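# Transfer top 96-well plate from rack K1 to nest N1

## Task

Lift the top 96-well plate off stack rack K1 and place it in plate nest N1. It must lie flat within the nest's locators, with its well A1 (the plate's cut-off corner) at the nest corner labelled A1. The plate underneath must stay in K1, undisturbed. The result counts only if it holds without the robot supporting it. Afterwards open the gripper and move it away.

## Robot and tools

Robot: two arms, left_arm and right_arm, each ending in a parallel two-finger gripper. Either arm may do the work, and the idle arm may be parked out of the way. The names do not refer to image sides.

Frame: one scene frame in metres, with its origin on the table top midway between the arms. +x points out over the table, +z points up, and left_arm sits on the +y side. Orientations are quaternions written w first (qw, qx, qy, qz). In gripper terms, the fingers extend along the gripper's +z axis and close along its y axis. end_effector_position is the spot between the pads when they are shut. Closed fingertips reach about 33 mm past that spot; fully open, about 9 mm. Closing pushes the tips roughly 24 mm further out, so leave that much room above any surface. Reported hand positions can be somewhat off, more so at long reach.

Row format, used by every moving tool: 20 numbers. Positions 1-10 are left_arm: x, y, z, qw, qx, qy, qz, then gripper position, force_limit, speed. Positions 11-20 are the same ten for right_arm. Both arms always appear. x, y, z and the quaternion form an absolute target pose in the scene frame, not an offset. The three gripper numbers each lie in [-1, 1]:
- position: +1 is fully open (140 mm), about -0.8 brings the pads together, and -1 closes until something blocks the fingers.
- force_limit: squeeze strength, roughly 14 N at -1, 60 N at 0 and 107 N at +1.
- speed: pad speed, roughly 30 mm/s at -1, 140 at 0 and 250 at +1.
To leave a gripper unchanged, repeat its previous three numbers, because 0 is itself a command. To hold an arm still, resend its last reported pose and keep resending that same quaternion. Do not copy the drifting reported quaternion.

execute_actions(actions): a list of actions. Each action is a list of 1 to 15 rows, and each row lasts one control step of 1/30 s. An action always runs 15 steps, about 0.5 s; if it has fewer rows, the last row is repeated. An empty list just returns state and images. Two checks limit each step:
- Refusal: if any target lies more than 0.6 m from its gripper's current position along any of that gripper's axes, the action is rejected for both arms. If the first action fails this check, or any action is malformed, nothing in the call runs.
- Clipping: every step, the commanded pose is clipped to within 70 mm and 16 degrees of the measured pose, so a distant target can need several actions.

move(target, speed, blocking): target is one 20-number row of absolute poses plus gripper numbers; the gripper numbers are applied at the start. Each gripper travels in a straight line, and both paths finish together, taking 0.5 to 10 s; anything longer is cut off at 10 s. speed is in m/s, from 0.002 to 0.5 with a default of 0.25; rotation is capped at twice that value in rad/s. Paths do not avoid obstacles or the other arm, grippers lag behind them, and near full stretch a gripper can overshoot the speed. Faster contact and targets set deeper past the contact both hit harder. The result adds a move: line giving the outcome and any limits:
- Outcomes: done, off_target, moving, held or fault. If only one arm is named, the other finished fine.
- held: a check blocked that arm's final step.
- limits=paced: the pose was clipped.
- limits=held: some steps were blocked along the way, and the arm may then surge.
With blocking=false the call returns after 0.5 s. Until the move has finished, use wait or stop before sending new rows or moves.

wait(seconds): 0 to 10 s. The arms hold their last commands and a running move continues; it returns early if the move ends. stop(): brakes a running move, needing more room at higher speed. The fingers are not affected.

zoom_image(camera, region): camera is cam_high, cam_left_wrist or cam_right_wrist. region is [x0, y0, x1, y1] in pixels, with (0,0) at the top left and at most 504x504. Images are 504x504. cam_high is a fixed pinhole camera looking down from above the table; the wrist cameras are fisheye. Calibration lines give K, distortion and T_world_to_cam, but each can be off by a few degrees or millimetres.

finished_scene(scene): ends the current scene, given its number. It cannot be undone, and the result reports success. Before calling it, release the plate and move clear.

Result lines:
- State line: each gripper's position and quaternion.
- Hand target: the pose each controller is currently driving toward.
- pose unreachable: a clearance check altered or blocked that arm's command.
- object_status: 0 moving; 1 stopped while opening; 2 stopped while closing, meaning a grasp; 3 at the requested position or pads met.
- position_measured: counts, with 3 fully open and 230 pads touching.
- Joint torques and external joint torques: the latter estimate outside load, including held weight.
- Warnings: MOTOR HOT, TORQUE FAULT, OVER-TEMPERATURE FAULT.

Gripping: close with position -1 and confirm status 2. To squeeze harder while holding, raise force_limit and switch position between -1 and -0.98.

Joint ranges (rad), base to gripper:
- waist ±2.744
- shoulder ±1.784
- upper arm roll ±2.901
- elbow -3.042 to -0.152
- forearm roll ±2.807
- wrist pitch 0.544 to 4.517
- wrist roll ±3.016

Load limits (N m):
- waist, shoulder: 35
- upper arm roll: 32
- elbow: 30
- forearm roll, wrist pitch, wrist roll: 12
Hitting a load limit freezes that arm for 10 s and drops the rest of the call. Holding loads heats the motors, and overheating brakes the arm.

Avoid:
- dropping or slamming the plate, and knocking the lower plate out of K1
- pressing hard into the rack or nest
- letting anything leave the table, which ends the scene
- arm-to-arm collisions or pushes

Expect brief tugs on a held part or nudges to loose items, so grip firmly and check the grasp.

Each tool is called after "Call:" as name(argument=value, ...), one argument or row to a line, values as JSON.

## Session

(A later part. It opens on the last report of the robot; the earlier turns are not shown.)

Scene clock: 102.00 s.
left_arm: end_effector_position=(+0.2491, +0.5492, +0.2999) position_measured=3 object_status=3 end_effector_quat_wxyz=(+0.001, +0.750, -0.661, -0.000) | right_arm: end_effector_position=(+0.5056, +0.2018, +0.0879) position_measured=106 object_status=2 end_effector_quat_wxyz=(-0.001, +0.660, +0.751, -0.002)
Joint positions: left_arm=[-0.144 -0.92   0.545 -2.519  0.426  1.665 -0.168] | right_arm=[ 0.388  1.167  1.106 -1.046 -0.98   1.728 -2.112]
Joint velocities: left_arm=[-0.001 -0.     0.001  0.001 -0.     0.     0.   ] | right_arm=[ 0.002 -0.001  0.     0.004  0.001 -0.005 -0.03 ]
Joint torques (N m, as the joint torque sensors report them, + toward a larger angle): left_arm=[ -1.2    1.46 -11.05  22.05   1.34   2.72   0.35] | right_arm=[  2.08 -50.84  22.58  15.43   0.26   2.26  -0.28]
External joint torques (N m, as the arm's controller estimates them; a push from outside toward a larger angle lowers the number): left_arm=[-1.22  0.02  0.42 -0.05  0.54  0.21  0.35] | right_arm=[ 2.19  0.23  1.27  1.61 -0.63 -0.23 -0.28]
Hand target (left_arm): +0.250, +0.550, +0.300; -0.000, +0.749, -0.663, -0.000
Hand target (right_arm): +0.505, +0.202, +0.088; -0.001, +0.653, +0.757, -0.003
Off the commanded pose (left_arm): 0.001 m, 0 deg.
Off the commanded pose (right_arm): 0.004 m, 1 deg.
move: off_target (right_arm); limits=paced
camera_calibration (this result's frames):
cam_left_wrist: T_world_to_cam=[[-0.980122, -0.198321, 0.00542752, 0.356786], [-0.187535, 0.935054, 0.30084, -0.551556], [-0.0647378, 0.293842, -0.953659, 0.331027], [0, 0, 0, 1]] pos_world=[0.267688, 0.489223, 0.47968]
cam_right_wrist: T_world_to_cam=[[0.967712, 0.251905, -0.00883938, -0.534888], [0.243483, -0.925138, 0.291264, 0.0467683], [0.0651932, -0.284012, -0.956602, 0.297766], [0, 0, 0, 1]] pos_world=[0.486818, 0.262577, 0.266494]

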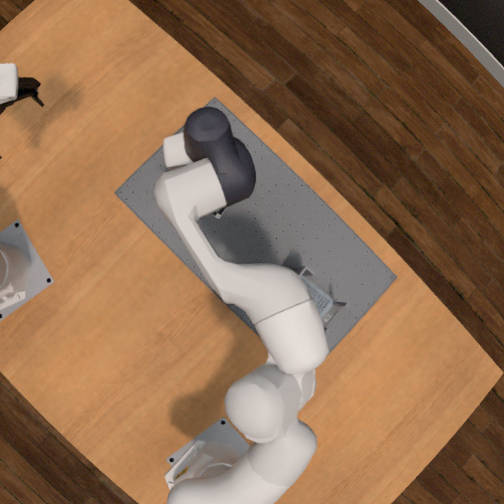

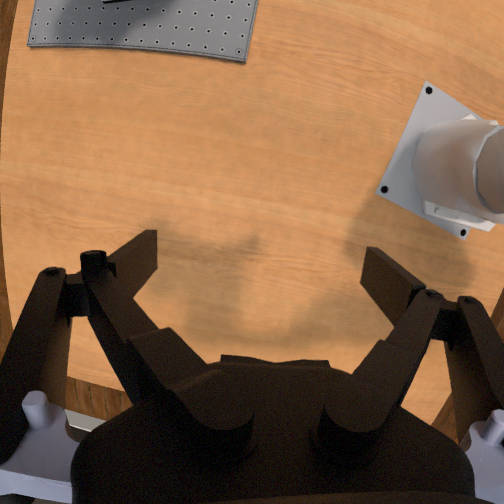

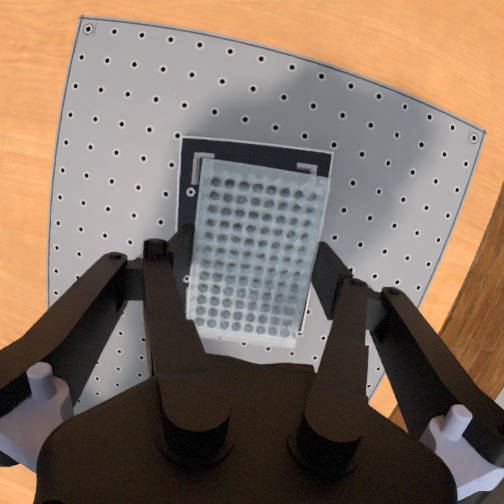

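Call:
move(
  target=[0.25,0.55,0.3,0,0.749,-0.663,0,1,0,0,0.5005,0.206,0.07,0,0.635,0.773,0,-1,0,-1],
  speed=0.04,
)

Call:
zoom_image(
  camera="cam_right_wrist",
  region=[140,110,380,360],
)

Scene clock: 108.73 s.
left_arm: end_effector_position=(+0.2491, +0.5492, +0.2999) position_measured=3 object_status=3 end_effector_quat_wxyz=(+0.001, +0.750, -0.661, -0.000) | right_arm: end_effector_position=(+0.4977, +0.2072, +0.0707) position_measured=106 object_status=2 end_effector_quat_wxyz=(-0.001, +0.639, +0.769, -0.002)
Joint positions: left_arm=[-0.144 -0.92   0.545 -2.519  0.426  1.665 -0.168] | right_arm=[ 0.387  1.186  1.105 -1.073 -0.999  1.755 -2.143]
Joint velocities: left_arm=[ 0.002  0.    -0.001 -0.002  0.001 -0.    -0.002] | right_arm=[-0.005 -0.001  0.    -0.    -0.005  0.01  -0.015]
Joint torques (N m, as the joint torque sensors report them, + toward a larger angle): left_arm=[ -1.11   1.77 -11.19  22.13   1.33   2.73   0.33] | right_arm=[ -0.71 -50.14  22.64  12.81  -0.16   3.12  -0.32]
External joint torques (N m, as the arm's controller estimates them; a push from outside toward a larger angle lowers the number): left_arm=[-1.15  0.31  0.31  0.11  0.53  0.23  0.33] | right_arm=[-0.73  0.79  0.73 -0.71 -1.06  0.62 -0.32]
Hand target (left_arm): +0.250, +0.550, +0.300; -0.000, +0.749, -0.663, -0.000
Hand target (right_arm): +0.501, +0.206, +0.070; +0.000, +0.635, +0.773, -0.000
Off the commanded pose (left_arm): 0.001 m, 0 deg.
Off the commanded pose (right_arm): 0.003 m, 1 deg.
move: done
camera_calibration (this result's frames):
cam_left_wrist: T_world_to_cam=[[-0.980127, -0.198297, 0.00541599, 0.356787], [-0.187516, 0.935058, 0.30084, -0.551564], [-0.0647199, 0.293846, -0.953659, 0.331023], [0, 0, 0, 1]] pos_world=[0.267693, 0.489224, 0.479684]
cam_right_wrist: T_world_to_cam=[[0.952257, 0.305177, -0.00861346, -0.532138], [0.294384, -0.910369, 0.290802, 0.0303129], [0.0809049, -0.279454, -0.956744, 0.274642], [0, 0, 0, 1]] pos_world=[0.475588, 0.266742, 0.249364]

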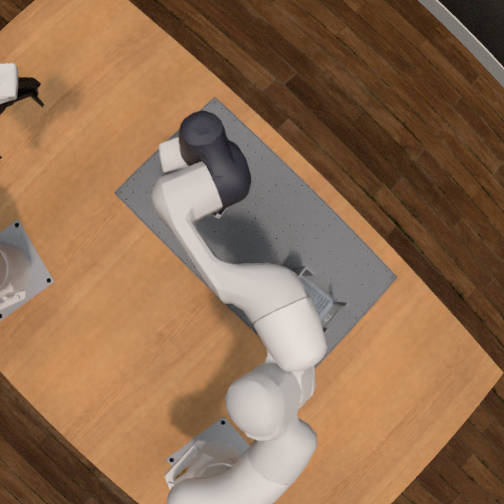

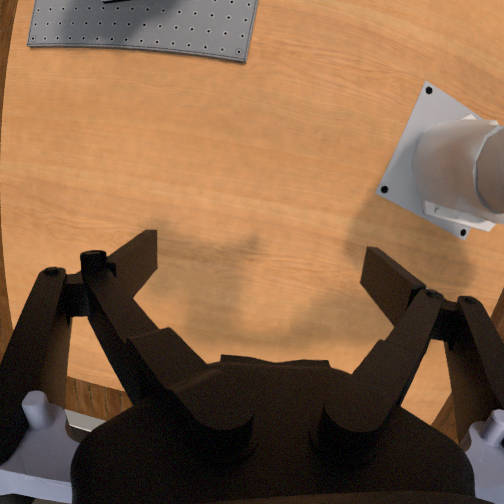

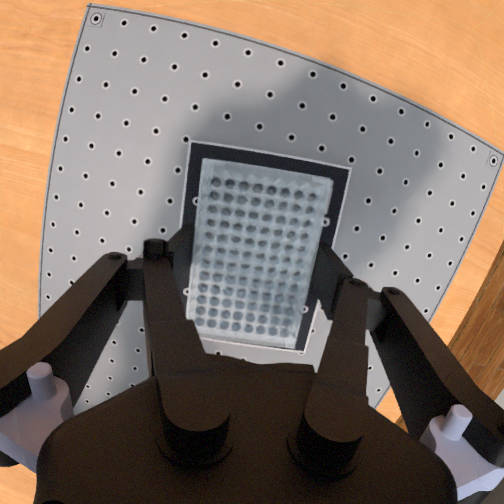

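Region (140, 110, 380, 360) of cam_right_wrist's 504x504 image, scaled by 2.016, with more detail than that image has; it fills the left 484 columns of this view, and the rest is white.

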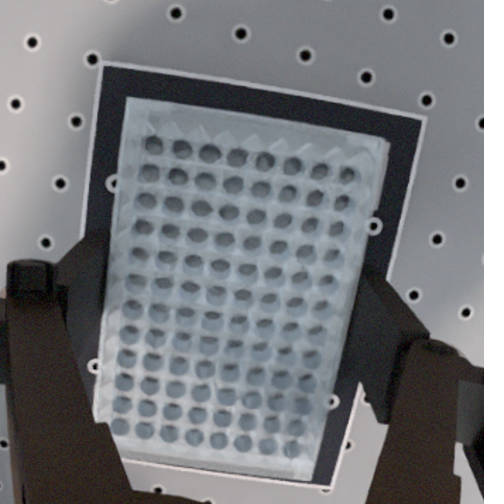

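Call:
move(
  target=[0.25,0.55,0.3,0,0.749,-0.663,0,1,0,0,0.5025,0.2025,0.064,0,0.645,0.764,0,-1,0,-1],
  speed=0.02,
)

Call:
zoom_image(
  camera="cam_right_wrist",
  region=[140,110,380,360],
)

Scene clock: 114.27 s.
left_arm: end_effector_position=(+0.2491, +0.5492, +0.2999) position_measured=3 object_status=3 end_effector_quat_wxyz=(+0.001, +0.750, -0.661, -0.000) | right_arm: end_effector_position=(+0.5007, +0.2035, +0.0650) position_measured=106 object_status=2 end_effector_quat_wxyz=(-0.001, +0.641, +0.768, -0.001)
Joint positions: left_arm=[-0.144 -0.92   0.545 -2.519  0.426  1.665 -0.168] | right_arm=[ 0.377  1.187  1.098 -1.087 -1.     1.77  -2.141]
Joint velocities: left_arm=[ 0.001  0.001 -0.001 -0.    -0.001 -0.002 -0.   ] | right_arm=[ 0.002  0.001 -0.002 -0.004  0.     0.008  0.009]
Joint torques (N m, as the joint torque sensors report them, + toward a larger angle): left_arm=[ -1.09   1.57 -11.16  22.05   1.36   2.7    0.31] | right_arm=[ -0.85 -50.68  21.61  12.4    0.42   3.14   0.44]
External joint torques (N m, as the arm's controller estimates them; a push from outside toward a larger angle lowers the number): left_arm=[-1.05  0.    0.38  0.1   0.57  0.21  0.31] | right_arm=[-1.01  0.07 -0.44 -1.11 -0.47  0.63  0.44]
Hand target (left_arm): +0.250, +0.550, +0.300; -0.000, +0.749, -0.663, -0.000
Hand target (right_arm): +0.503, +0.203, +0.064; +0.000, +0.645, +0.764, -0.000
Off the commanded pose (left_arm): 0.001 m, 0 deg.
Off the commanded pose (right_arm): 0.002 m, 1 deg.
move: done
camera_calibration (this result's frames):
cam_left_wrist: T_world_to_cam=[[-0.980132, -0.198275, 0.00540583, 0.356788], [-0.187498, 0.935062, 0.300839, -0.551571], [-0.0647035, 0.293848, -0.95366, 0.331021], [0, 0, 0, 1]] pos_world=[0.267699, 0.489225, 0.479687]
cam_right_wrist: T_world_to_cam=[[0.953447, 0.30149, -0.00651489, -0.533884], [0.290256, -0.91163, 0.291001, 0.0300593], [0.0817949, -0.279345, -0.9567, 0.267393], [0, 0, 0, 1]] pos_world=[0.478434, 0.263059, 0.243589]

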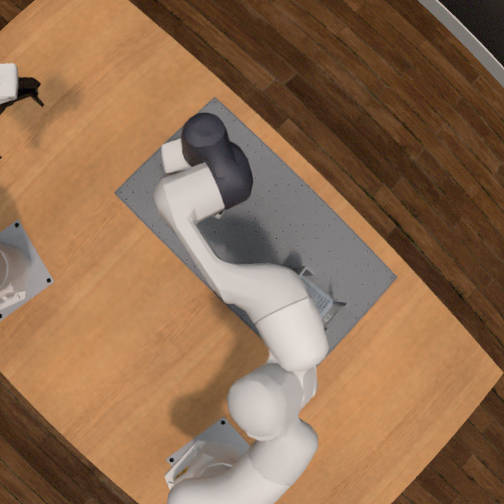

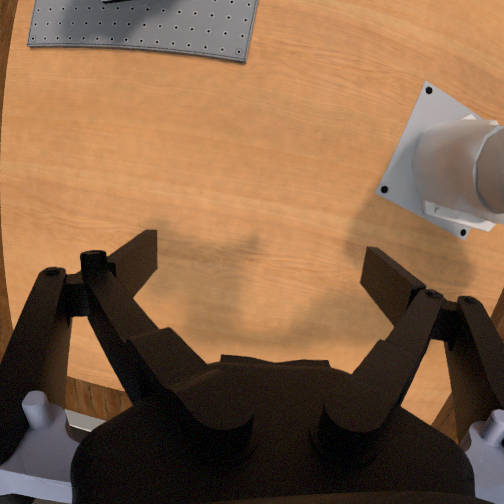

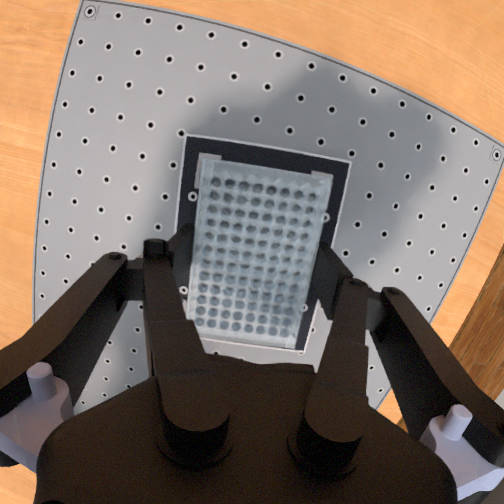

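Region (140, 110, 380, 360) of cam_right_wrist's 504x504 image, scaled by 2.016, with more detail than that image has; it fills the left 484 columns of this view, and the rest is white.

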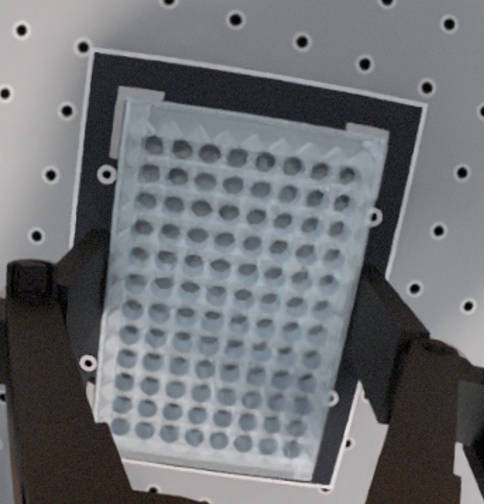

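Good. Lower a bit.

Call:
move(
  target=[0.25,0.55,0.3,0,0.749,-0.663,0,1,0,0,0.5025,0.2025,0.055,0,0.645,0.764,0,-1,0,-1],
  speed=0.015,
)

Call:
zoom_image(
  camera="cam_right_wrist",
  region=[140,110,380,360],
)

Scene clock: 120.27 s.
left_arm: end_effector_position=(+0.2491, +0.5492, +0.2999) position_measured=3 object_status=3 end_effector_quat_wxyz=(+0.001, +0.750, -0.661, -0.000) | right_arm: end_effector_position=(+0.5010, +0.2044, +0.0577) position_measured=106 object_status=2 end_effector_quat_wxyz=(-0.002, +0.642, +0.767, +0.000)
Joint positions: left_arm=[-0.144 -0.92   0.545 -2.519  0.426  1.665 -0.168] | right_arm=[ 0.377  1.193  1.09  -1.092 -1.     1.786 -2.137]
Joint velocities: left_arm=[-0.001 -0.    -0.     0.001 -0.001  0.001  0.002] | right_arm=[-0.    -0.001 -0.006 -0.001 -0.001  0.013 -0.001]
Joint torques (N m, as the joint torque sensors report them, + toward a larger angle): left_arm=[ -0.93   1.59 -11.37  22.04   1.32   2.69   0.33] | right_arm=[ -0.48 -49.9   21.58  12.03   0.09   2.79   0.41]
External joint torques (N m, as the arm's controller estimates them; a push from outside toward a larger angle lowers the number): left_arm=[-0.92  0.14  0.15 -0.01  0.53  0.18  0.33] | right_arm=[-0.52  0.97 -0.51 -1.56 -0.8   0.27  0.41]
Hand target (left_arm): +0.250, +0.550, +0.300; -0.000, +0.749, -0.663, -0.000
Hand target (right_arm): +0.503, +0.202, +0.055; +0.000, +0.645, +0.764, -0.000
Off the commanded pose (left_arm): 0.001 m, 0 deg.
Off the commanded pose (right_arm): 0.004 m, 1 deg.
move: off_target (right_arm)
camera_calibration (this result's frames):
cam_left_wrist: T_world_to_cam=[[-0.980135, -0.198257, 0.00539739, 0.356788], [-0.187483, 0.935065, 0.300839, -0.551578], [-0.0646901, 0.293851, -0.95366, 0.331019], [0, 0, 0, 1]] pos_world=[0.267703, 0.489227, 0.479689]
cam_right_wrist: T_world_to_cam=[[0.954249, 0.298969, -0.00512555, -0.534457], [0.287741, -0.913477, 0.28769, 0.034743], [0.0813285, -0.276003, -0.95771, 0.260243], [0, 0, 0, 1]] pos_world=[0.478843, 0.263351, 0.236503]

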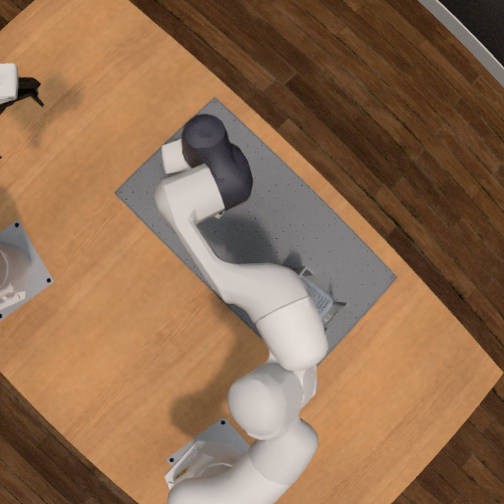

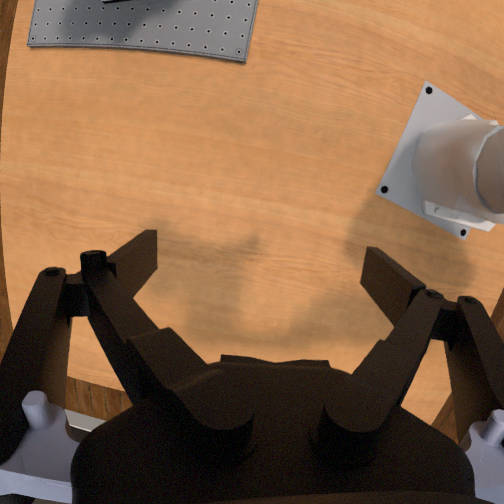

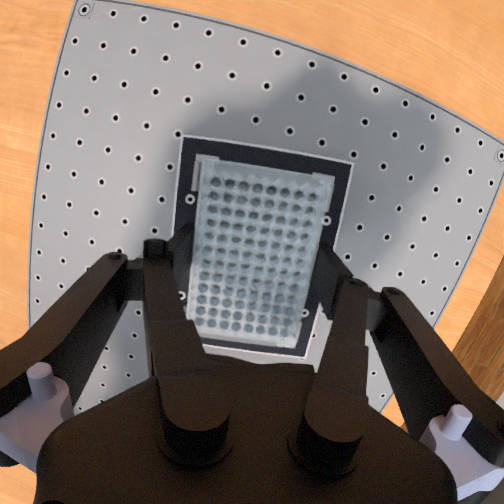

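Region (140, 110, 380, 360) of cam_right_wrist's 504x504 image, scaled by 2.016, with more detail than that image has; it fills the left 484 columns of this view, and the rest is white.

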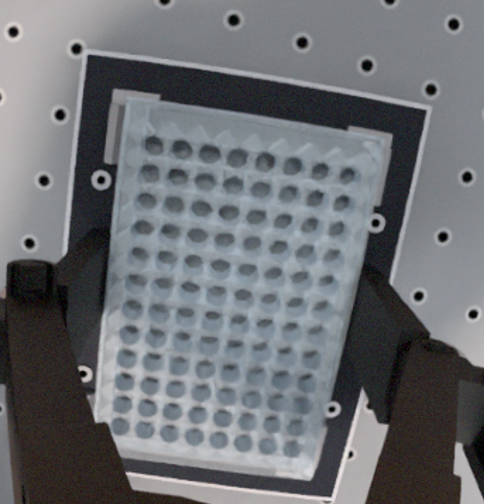

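Call:
move(
  target=[0.25,0.55,0.3,0,0.749,-0.663,0,1,0,0,0.5015,0.2005,0.057,0,0.643,0.766,0,-1,0,-1],
  speed=0.015,
)

Call:
move(
  target=[0.25,0.55,0.3,0,0.749,-0.663,0,1,0,0,0.5015,0.2005,0.051,0,0.643,0.766,0,-1,0,-1],
  speed=0.01,
)

Call:
zoom_image(
  camera="cam_right_wrist",
  region=[140,110,380,360],
)

Scene clock: 125.43 s.
left_arm: end_effector_position=(+0.2492, +0.5492, +0.2999) position_measured=3 object_status=3 end_effector_quat_wxyz=(+0.001, +0.750, -0.661, -0.000) | right_arm: end_effector_position=(+0.5005, +0.2021, +0.0576) position_measured=106 object_status=2 end_effector_quat_wxyz=(-0.000, +0.640, +0.768, +0.000)
Joint positions: left_arm=[-0.144 -0.92   0.545 -2.519  0.426  1.665 -0.168] | right_arm=[ 0.368  1.187  1.089 -1.108 -1.     1.79  -2.136]
Joint velocities: left_arm=[ 0.    -0.002 -0.001 -0.    -0.001  0.001 -0.001] | right_arm=[-0.002 -0.    -0.001 -0.005 -0.     0.     0.   ]
Joint torques (N m, as the joint torque sensors report them, + toward a larger angle): left_arm=[ -0.82   1.5  -11.07  22.29   1.38   2.68   0.31] | right_arm=[ -1.04 -51.22  22.48  12.5    0.86   2.83   0.36]
External joint torques (N m, as the arm's controller estimates them; a push from outside toward a larger angle lowers the number): left_arm=[-0.86  0.09  0.44  0.26  0.58  0.18  0.31] | right_arm=[-1.21 -0.82  0.3  -1.01 -0.03  0.33  0.36]
Hand target (left_arm): +0.250, +0.550, +0.300; -0.000, +0.749, -0.663, -0.000
Hand target (right_arm): +0.502, +0.201, +0.057; +0.000, +0.643, +0.766, -0.000
Off the commanded pose (left_arm): 0.001 m, 0 deg.
Off the commanded pose (right_arm): 0.002 m, 0 deg.
move: done
camera_calibration (this result's frames):
cam_left_wrist: T_world_to_cam=[[-0.980138, -0.198244, 0.00539149, 0.356789], [-0.187473, 0.935067, 0.300839, -0.551583], [-0.0646809, 0.293853, -0.95366, 0.331017], [0, 0, 0, 1]] pos_world=[0.267706, 0.489227, 0.479691]
cam_right_wrist: T_world_to_cam=[[0.952994, 0.302965, -0.00378107, -0.533569], [0.290985, -0.911692, 0.290077, 0.0306611], [0.084436, -0.277542, -0.956996, 0.258232], [0, 0, 0, 1]] pos_world=[0.477762, 0.261276, 0.236215]

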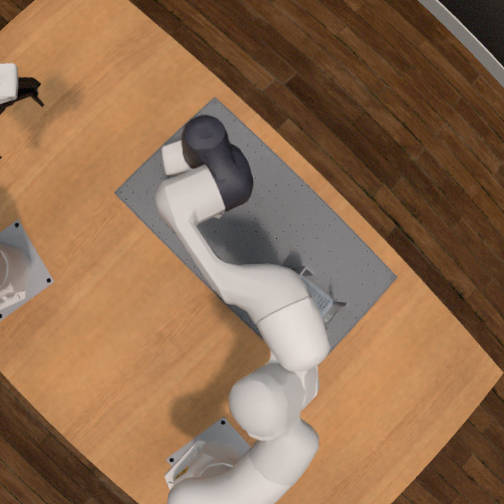

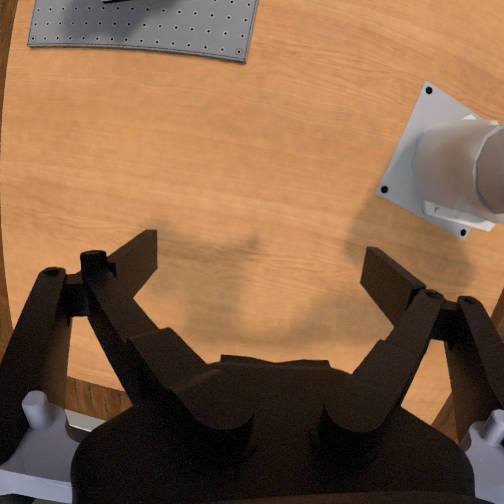

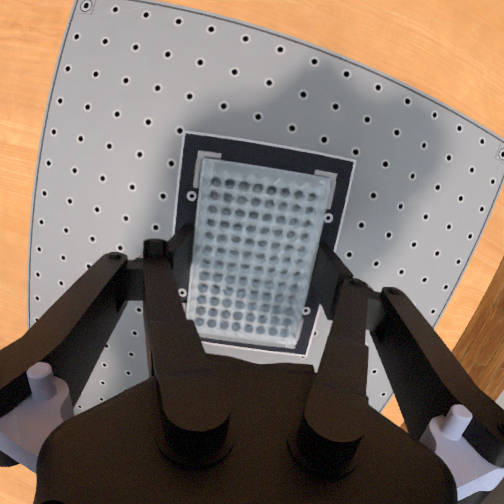

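Scene clock: 126.33 s.
left_arm: end_effector_position=(+0.2492, +0.5492, +0.2999) position_measured=3 object_status=3 end_effector_quat_wxyz=(+0.001, +0.750, -0.661, -0.000) | right_arm: end_effector_position=(+0.5007, +0.2011, +0.0535) position_measured=106 object_status=2 end_effector_quat_wxyz=(-0.001, +0.640, +0.768, -0.000)
Joint positions: left_arm=[-0.144 -0.92   0.545 -2.519  0.426  1.665 -0.168] | right_arm=[ 0.367  1.19   1.085 -1.11  -1.     1.796 -2.136]
Joint velocities: left_arm=[ 0.001 -0.001 -0.001  0.001 -0.    -0.    -0.001] | right_arm=[-0.001 -0.001  0.    -0.002 -0.001 -0.     0.001]
Joint torques (N m, as the joint torque sensors report them, + toward a larger angle): left_arm=[ -0.98   1.57 -11.23  22.14   1.36   2.7    0.38] | right_arm=[ -0.33 -48.89  21.86  12.06   0.28   3.47   0.33]
External joint torques (N m, as the arm's controller estimates them; a push from outside toward a larger angle lowers the number): left_arm=[-0.98  0.16  0.29  0.07  0.56  0.19  0.38] | right_arm=[-0.47  1.63 -0.37 -1.49 -0.6   0.97  0.33]
Hand target (left_arm): +0.250, +0.550, +0.300; -0.000, +0.749, -0.663, -0.000
Hand target (right_arm): +0.502, +0.201, +0.051; +0.000, +0.643, +0.766, -0.000
Off the commanded pose (left_arm): 0.001 m, 0 deg.
Off the commanded pose (right_arm): 0.003 m, 0 deg.
move: done
camera_calibration (this result's frames):
cam_left_wrist: T_world_to_cam=[[-0.980138, -0.198242, 0.00539042, 0.356789], [-0.187471, 0.935067, 0.300838, -0.551583], [-0.0646792, 0.293853, -0.95366, 0.331017], [0, 0, 0, 1]] pos_world=[0.267706, 0.489228, 0.479692]
cam_right_wrist: T_world_to_cam=[[0.953204, 0.302285, -0.00511303, -0.533395], [0.290654, -0.911611, 0.290663, 0.0310483], [0.0832018, -0.278547, -0.956812, 0.254914], [0, 0, 0, 1]] pos_world=[0.478201, 0.260547, 0.232153]

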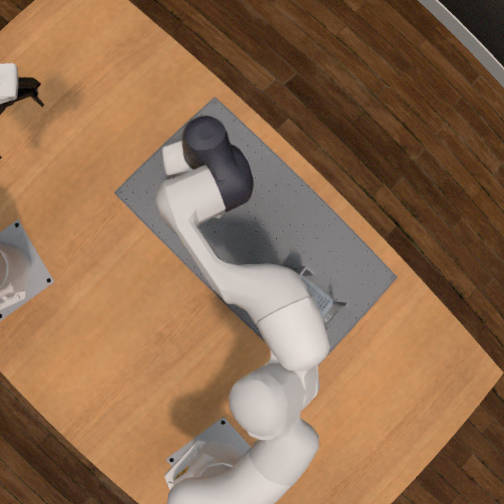

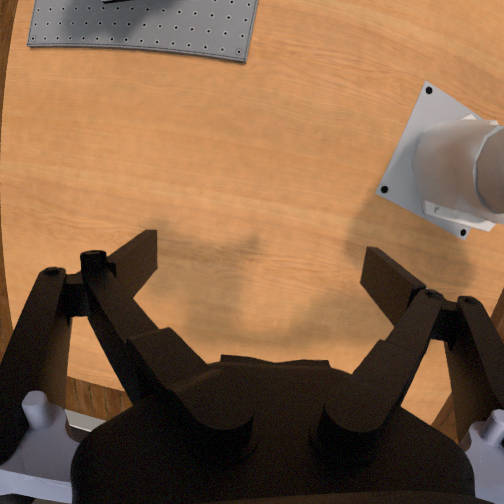

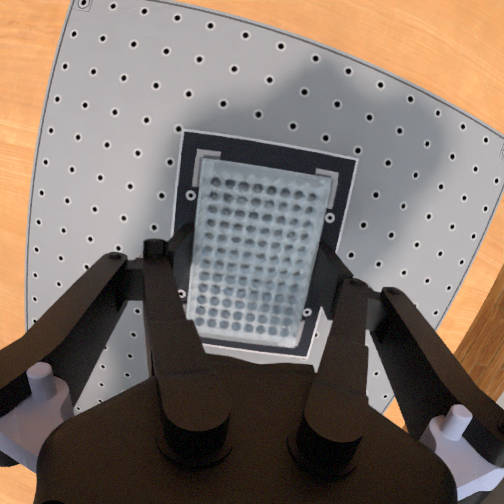

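Region (140, 110, 380, 360) of cam_right_wrist's 504x504 image, scaled by 2.016, with more detail than that image has; it fills the left 484 columns of this view, and the rest is white.

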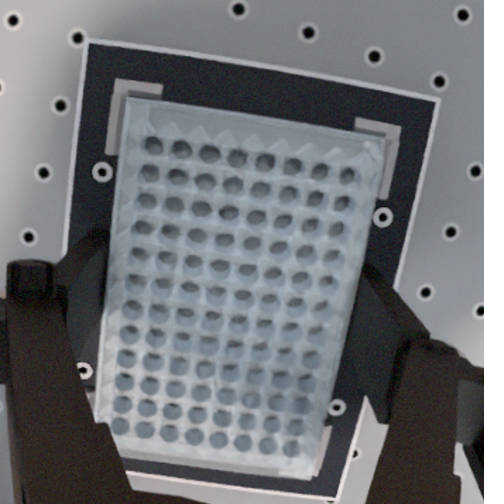

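Call:
move(
  target=[0.25,0.55,0.3,0,0.749,-0.663,0,1,0,0,0.5015,0.2025,0.046,0,0.644,0.765,0,-1,0,-1],
  speed=0.01,
)

Call:
zoom_image(
  camera="cam_right_wrist",
  region=[140,110,380,360],
)

Scene clock: 130.00 s.
left_arm: end_effector_position=(+0.2492, +0.5492, +0.2999) position_measured=3 object_status=3 end_effector_quat_wxyz=(+0.001, +0.750, -0.661, -0.000) | right_arm: end_effector_position=(+0.5011, +0.2014, +0.0533) position_measured=106 object_status=2 end_effector_quat_wxyz=(-0.001, +0.641, +0.767, -0.001)
Joint positions: left_arm=[-0.144 -0.92   0.545 -2.519  0.426  1.665 -0.168] | right_arm=[ 0.369  1.192  1.085 -1.106 -1.     1.794 -2.136]
Joint velocities: left_arm=[ 0.001  0.     0.    -0.002 -0.001  0.    -0.   ] | right_arm=[ 0.001  0.     0.002  0.001 -0.001 -0.    -0.   ]
Joint torques (N m, as the joint torque sensors report them, + toward a larger angle): left_arm=[ -1.19   1.32 -10.88  21.97   1.34   2.71   0.28] | right_arm=[  1.96 -44.75  19.35  14.25  -0.64   4.41   0.5 ]
External joint torques (N m, as the arm's controller estimates them; a push from outside toward a larger angle lowers the number): left_arm=[-1.2  -0.18  0.61 -0.01  0.54  0.22  0.28] | right_arm=[ 1.94  5.81 -2.78  0.71 -1.53  1.91  0.5 ]
Hand target (left_arm): +0.250, +0.550, +0.300; -0.000, +0.749, -0.663, -0.000
Hand target (right_arm): +0.501, +0.202, +0.046; +0.000, +0.644, +0.765, -0.000
Off the commanded pose (left_arm): 0.001 m, 0 deg.
Off the commanded pose (right_arm): 0.007 m, 0 deg.
move: off_target (right_arm)
camera_calibration (this result's frames):
cam_left_wrist: T_world_to_cam=[[-0.980141, -0.198227, 0.00538308, 0.356789], [-0.187459, 0.93507, 0.300839, -0.551588], [-0.0646678, 0.293855, -0.95366, 0.331015], [0, 0, 0, 1]] pos_world=[0.26771, 0.489228, 0.479694]
cam_right_wrist: T_world_to_cam=[[0.953858, 0.3002, -0.00588529, -0.533663], [0.288875, -0.912175, 0.290668, 0.032242], [0.08189, -0.278956, -0.956806, 0.255435], [0, 0, 0, 1]] pos_world=[0.478807, 0.260871, 0.231889]

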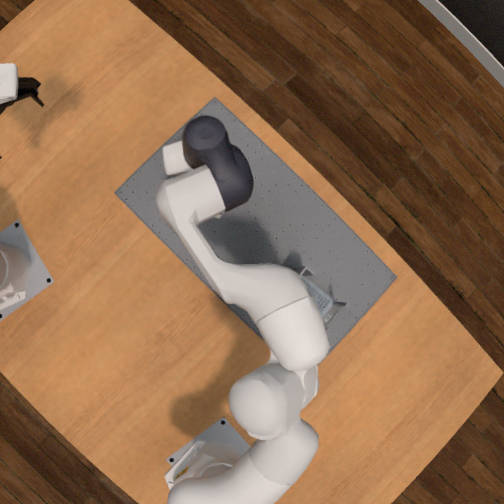

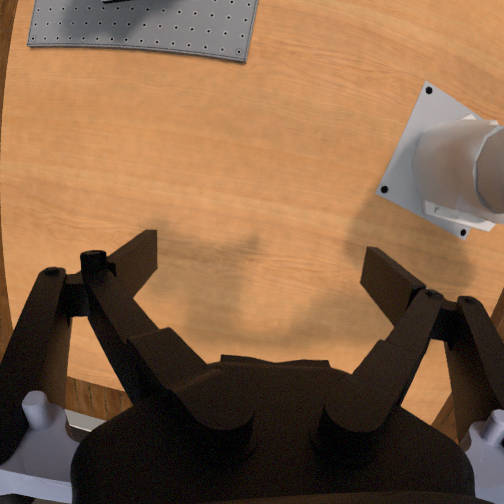

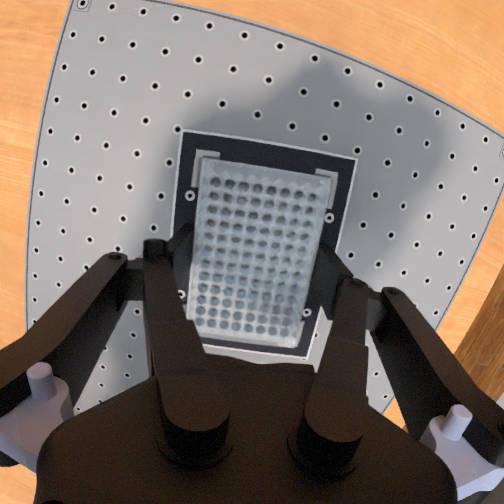

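Region (140, 110, 380, 360) of cam_right_wrist's 504x504 image, scaled by 2.016, with more detail than that image has; it fills the left 484 columns of this view, and the rest is white.

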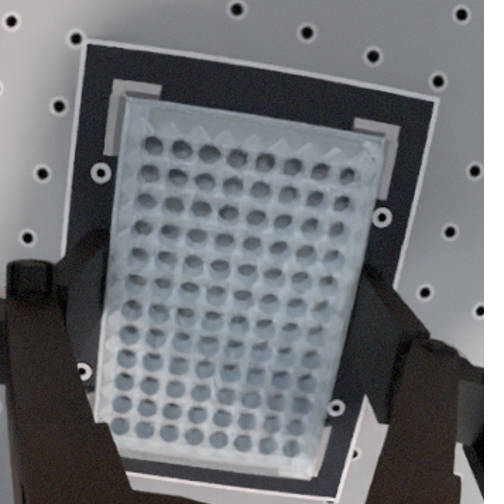

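Contact. Release and inspect.

Call:
execute_actions(
  actions=[
    [[0.25,0.55,0.3,0,0.749,-0.663,0,1,0,0,0.5015,0.2015,0.053,0,0.643,0.766,0,-1,0,-1]],
    [[0.25,0.55,0.3,0,0.749,-0.663,0,1,0,0,0.5015,0.2015,0.053,0,0.643,0.766,0,0.6,0,-0.6]],
  ],
)

Call:
move(
  target=[0.25,0.55,0.3,0,0.749,-0.663,0,1,0,0,0.505,0.17,0.13,0,0.643,0.766,0,0.6,0,-0.6],
  speed=0.12,
)

Call:
zoom_image(
  camera="cam_right_wrist",
  region=[160,100,360,300],
)

Scene clock: 136.20 s.
left_arm: end_effector_position=(+0.2492, +0.5492, +0.2999) position_measured=3 object_status=3 end_effector_quat_wxyz=(+0.001, +0.750, -0.661, -0.000) | right_arm: end_effector_position=(+0.5011, +0.2015, +0.0536) position_measured=53 object_status=0 end_effector_quat_wxyz=(-0.000, +0.641, +0.767, -0.001)
Joint positions: left_arm=[-0.144 -0.92   0.545 -2.519  0.426  1.665 -0.168] | right_arm=[ 0.37   1.192  1.084 -1.106 -1.     1.794 -2.136]
Joint velocities: left_arm=[ 0.    -0.001  0.001  0.    -0.     0.    -0.001] | right_arm=[ 0.    -0.001  0.    -0.001 -0.    -0.     0.002]
Joint torques (N m, as the joint torque sensors report them, + toward a larger angle): left_arm=[ -1.19   1.42 -11.    22.15   1.38   2.75   0.3 ] | right_arm=[  0.23 -50.24  22.68  12.61   0.55   3.03   0.28]
External joint torques (N m, as the arm's controller estimates them; a push from outside toward a larger angle lowers the number): left_arm=[-1.22  0.01  0.49  0.06  0.58  0.24  0.3 ] | right_arm=[ 0.31  0.41  0.56 -1.05 -0.33  0.53  0.28]
External joint torques at the end of the 1st action: left_arm=[-1.24  0.39  0.17  0.1   0.57  0.2   0.29] | right_arm=[ 0.3  -0.1   0.66 -0.85 -0.34  0.62  0.28]
Hand target (left_arm): +0.250, +0.550, +0.300; -0.000, +0.749, -0.663, -0.000
Hand target (right_arm): +0.502, +0.201, +0.053; +0.000, +0.643, +0.766, -0.000
Off the commanded pose (left_arm): 0.001 m, 0 deg.
Off the commanded pose (right_arm): 0.001 m, 0 deg.
camera_calibration (this result's frames):
cam_left_wrist: T_world_to_cam=[[-0.980145, -0.198208, 0.00537511, 0.356789], [-0.187444, 0.935072, 0.30084, -0.551595], [-0.0646551, 0.293859, -0.95366, 0.331012], [0, 0, 0, 1]] pos_world=[0.267714, 0.489229, 0.479696]
cam_right_wrist: T_world_to_cam=[[0.953806, 0.300374, -0.00537603, -0.533765], [0.288878, -0.912096, 0.290915, 0.0321508], [0.0824796, -0.279029, -0.956734, 0.255531], [0, 0, 0, 1]] pos_world=[0.478745, 0.260954, 0.232252]

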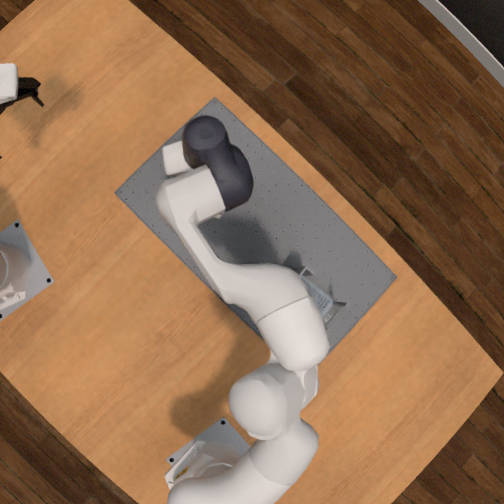

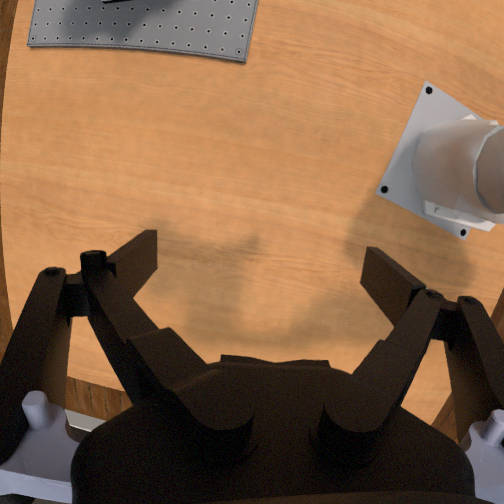

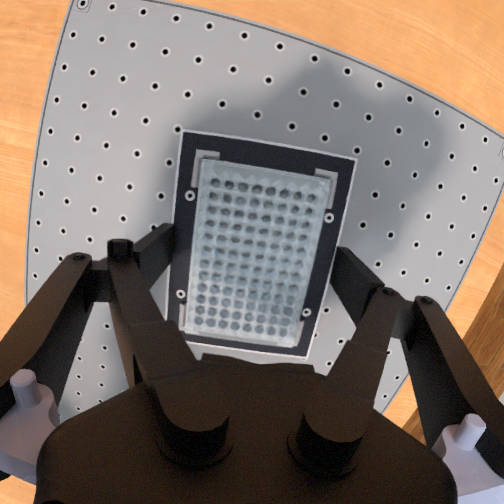

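Scene clock: 137.40 s.
left_arm: end_effector_position=(+0.2492, +0.5492, +0.2999) position_measured=3 object_status=3 end_effector_quat_wxyz=(+0.001, +0.750, -0.661, -0.000) | right_arm: end_effector_position=(+0.5065, +0.1714, +0.1309) position_measured=53 object_status=3 end_effector_quat_wxyz=(+0.001, +0.645, +0.764, +0.003)
Joint positions: left_arm=[-0.145 -0.92   0.545 -2.519  0.426  1.665 -0.168] | right_arm=[ 0.262  1.063  1.157 -1.194 -0.947  1.724 -2.14 ]
Joint velocities: left_arm=[ 0.     0.002 -0.    -0.002 -0.001 -0.001 -0.002] | right_arm=[-0.001 -0.     0.003 -0.002 -0.002 -0.008 -0.001]
Joint torques (N m, as the joint torque sensors report them, + toward a larger angle): left_arm=[ -1.11   1.73 -11.18  22.11   1.34   2.71   0.3 ] | right_arm=[ -0.89 -46.78  25.02  13.48   1.71   2.37  -0.37]
External joint torques (N m, as the arm's controller estimates them; a push from outside toward a larger angle lowers the number): left_arm=[-1.1   0.19  0.29  0.17  0.55  0.22  0.3 ] | right_arm=[-1.18  0.36  2.43 -0.92  0.82 -0.14 -0.37]
Hand target (left_arm): +0.250, +0.550, +0.300; -0.000, +0.749, -0.663, -0.000
Hand target (right_arm): +0.505, +0.170, +0.130; -0.001, +0.642, +0.766, +0.000
Off the commanded pose (left_arm): 0.001 m, 0 deg.
Off the commanded pose (right_arm): 0.002 m, 1 deg.
move: done
camera_calibration (this result's frames):
cam_left_wrist: T_world_to_cam=[[-0.980146, -0.198206, 0.00537395, 0.356789], [-0.187442, 0.935073, 0.300839, -0.551595], [-0.0646533, 0.293859, -0.95366, 0.331011], [0, 0, 0, 1]] pos_world=[0.267714, 0.489229, 0.479697]
cam_right_wrist: T_world_to_cam=[[0.957006, 0.290057, 0.00258739, -0.530346], [0.276835, -0.915972, 0.290444, -0.0124653], [0.0866154, -0.277241, -0.956888, 0.318216], [0, 0, 0, 1]] pos_world=[0.483433, 0.230635, 0.30949]

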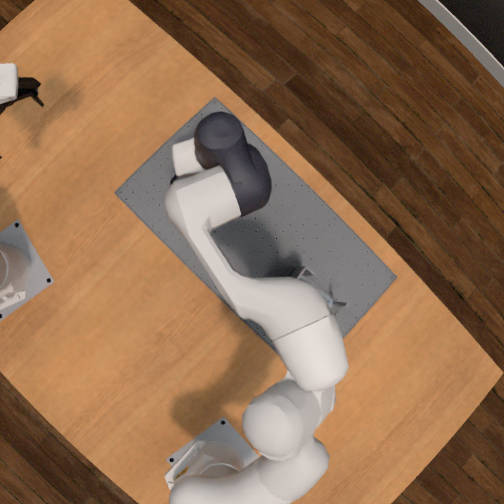

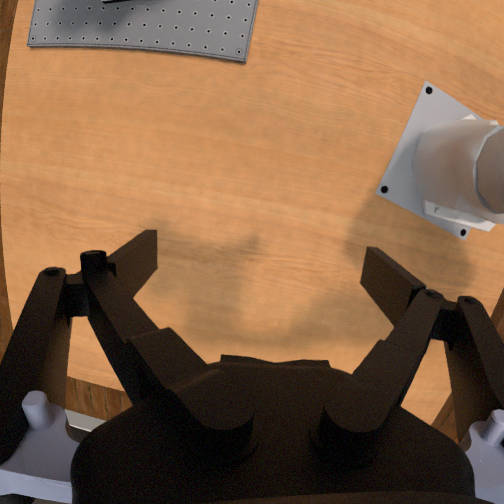

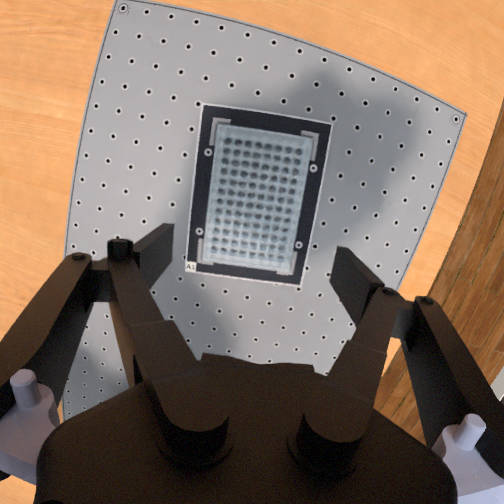

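Region (160, 100, 360, 300) of cam_right_wrist's 504x504 image, scaled by 2.520, with more detail than that image has.

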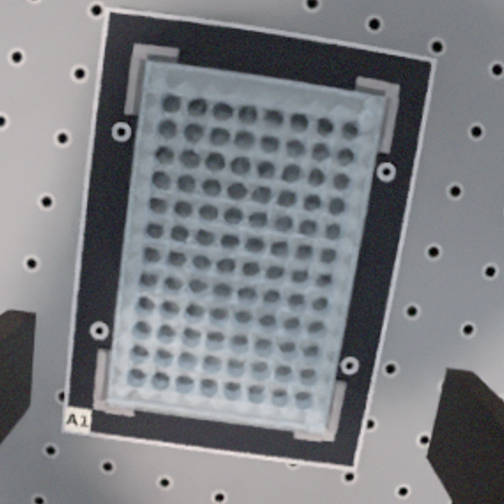

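Call:
move(
  target=[0.25,0.55,0.3,0,0.749,-0.663,0,1,0,0,0.51,0.06,0.15,0,0.643,0.766,0,0.6,0,-0.6],
)

Call:
zoom_image(
  camera="cam_right_wrist",
  region=[190,60,350,200],
)

Scene clock: 152.67 s.
left_arm: end_effector_position=(+0.2492, +0.5492, +0.2999) position_measured=3 object_status=3 end_effector_quat_wxyz=(+0.001, +0.750, -0.661, -0.000) | right_arm: end_effector_position=(+0.5106, +0.0600, +0.1509) position_measured=53 object_status=3 end_effector_quat_wxyz=(+0.000, +0.647, +0.763, -0.001)
Joint positions: left_arm=[-0.145 -0.92   0.546 -2.519  0.426  1.665 -0.168] | right_arm=[-0.126  0.933  1.297 -1.568 -0.915  1.787 -2.158]
Joint velocities: left_arm=[-0.001  0.     0.    -0.001  0.     0.001  0.001] | right_arm=[ 0.     0.001  0.001 -0.001  0.001  0.005 -0.005]
Joint torques (N m, as the joint torque sensors report them, + toward a larger angle): left_arm=[ -1.04   1.72 -11.25  22.04   1.33   2.68   0.34] | right_arm=[ -0.63 -35.7   26.55  13.82   0.21   3.15  -0.33]
External joint torques (N m, as the arm's controller estimates them; a push from outside toward a larger angle lowers the number): left_arm=[-0.98  0.18  0.3   0.1   0.54  0.18  0.34] | right_arm=[-0.7   0.95  2.06 -1.4  -0.68  0.65 -0.33]
Hand target (left_arm): +0.250, +0.550, +0.300; -0.000, +0.749, -0.663, -0.000
Hand target (right_arm): +0.511, +0.061, +0.151; +0.000, +0.643, +0.766, +0.001
Off the commanded pose (left_arm): 0.001 m, 0 deg.
Off the commanded pose (right_arm): 0.001 m, 1 deg.
move: done
camera_calibration (this result's frames):
cam_left_wrist: T_world_to_cam=[[-0.98015, -0.198187, 0.00536514, 0.356789], [-0.187426, 0.935076, 0.300839, -0.551602], [-0.0646392, 0.293862, -0.95366, 0.331009], [0, 0, 0, 1]] pos_world=[0.267718, 0.48923, 0.479699]
cam_right_wrist: T_world_to_cam=[[0.9582, 0.286065, -0.00444106, -0.501267], [0.274807, -0.915951, 0.292429, -0.120689], [0.079586, -0.281426, -0.956277, 0.309855], [0, 0, 0, 1]] pos_world=[0.48882, 0.120051, 0.329374]

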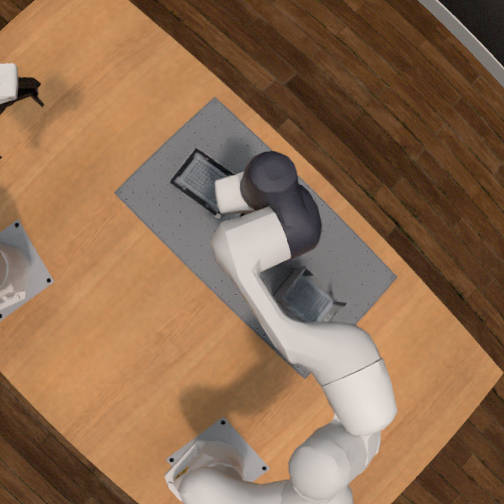

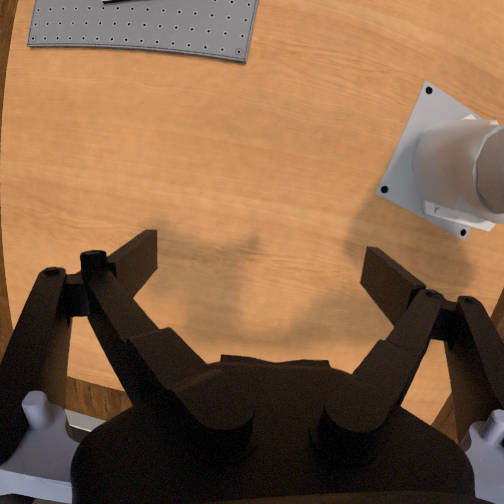

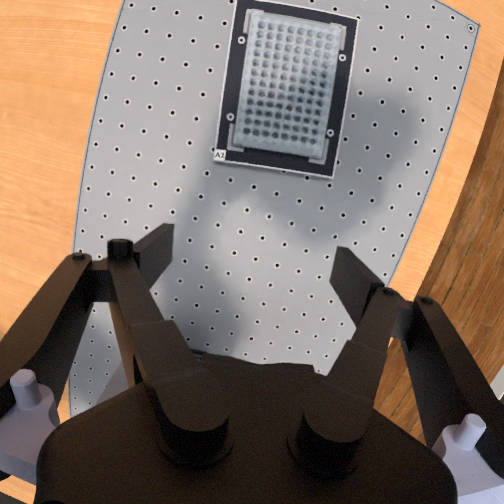

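Region (190, 60, 350, 200) of cam_right_wrist's 504x504 image, scaled by 3.150, with more detail than that image has; it fills the top 441 rows of this view, and the rest is white.

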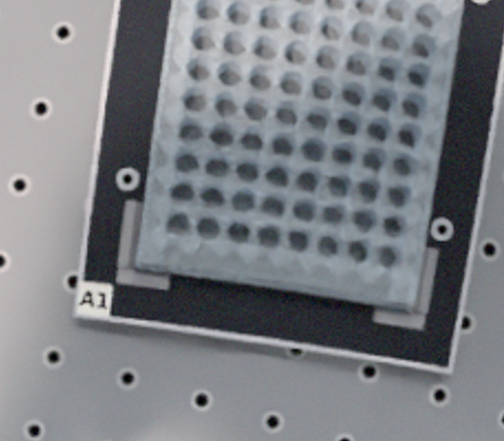

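Call:
zoom_image(
  camera="cam_right_wrist",
  region=[224,122,260,158],
)

Call:
zoom_image(
  camera="cam_right_wrist",
  region=[318,12,354,48],
)

Call:
zoom_image(
  camera="cam_right_wrist",
  region=[296,134,332,170],
)

Region (224, 122, 260, 158) of cam_right_wrist's 504x504 image, scaled by 14.000, with more detail than that image has.

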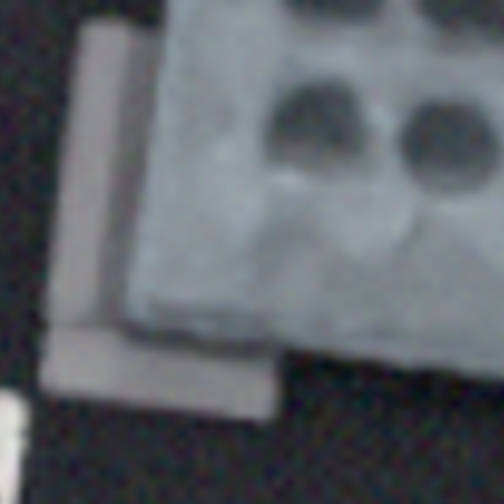

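Region (318, 12, 354, 48) of cam_right_wrist's 504x504 image, scaled by 14.000, with more detail than that image has.

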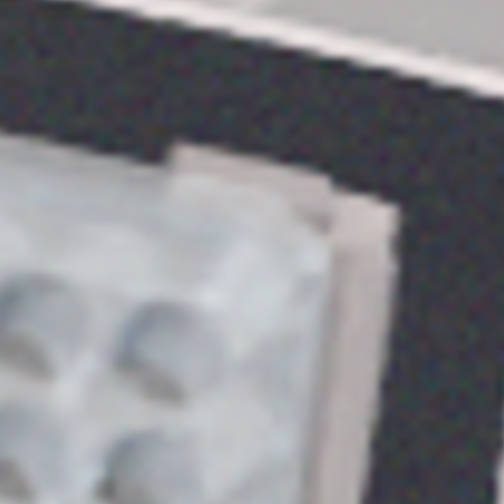

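Region (296, 134, 332, 170) of cam_right_wrist's 504x504 image, scaled by 14.000, with more detail than that image has.

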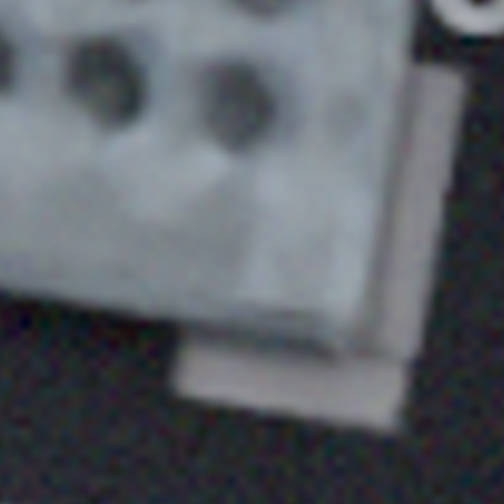

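Call:
zoom_image(
  camera="cam_right_wrist",
  region=[240,0,350,50],
)

Call:
zoom_image(
  camera="cam_right_wrist",
  region=[240,0,276,36],
)

Region (240, 0, 350, 50) of cam_right_wrist's 504x504 image, scaled by 4.582, with more detail than that image has; it fills the top 229 rows of this view, and the rest is white.

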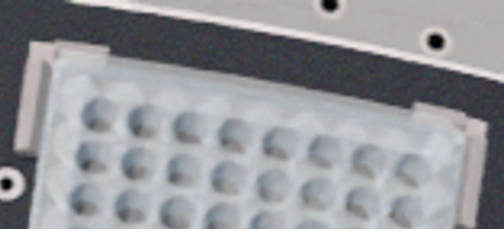

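Region (240, 0, 276, 36) of cam_right_wrist's 504x504 image, scaled by 14.000, with more detail than that image has.

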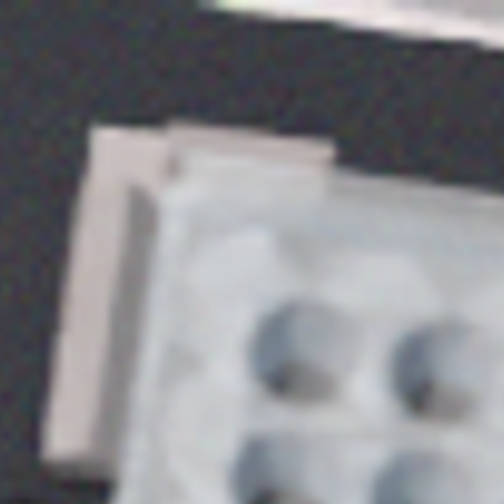

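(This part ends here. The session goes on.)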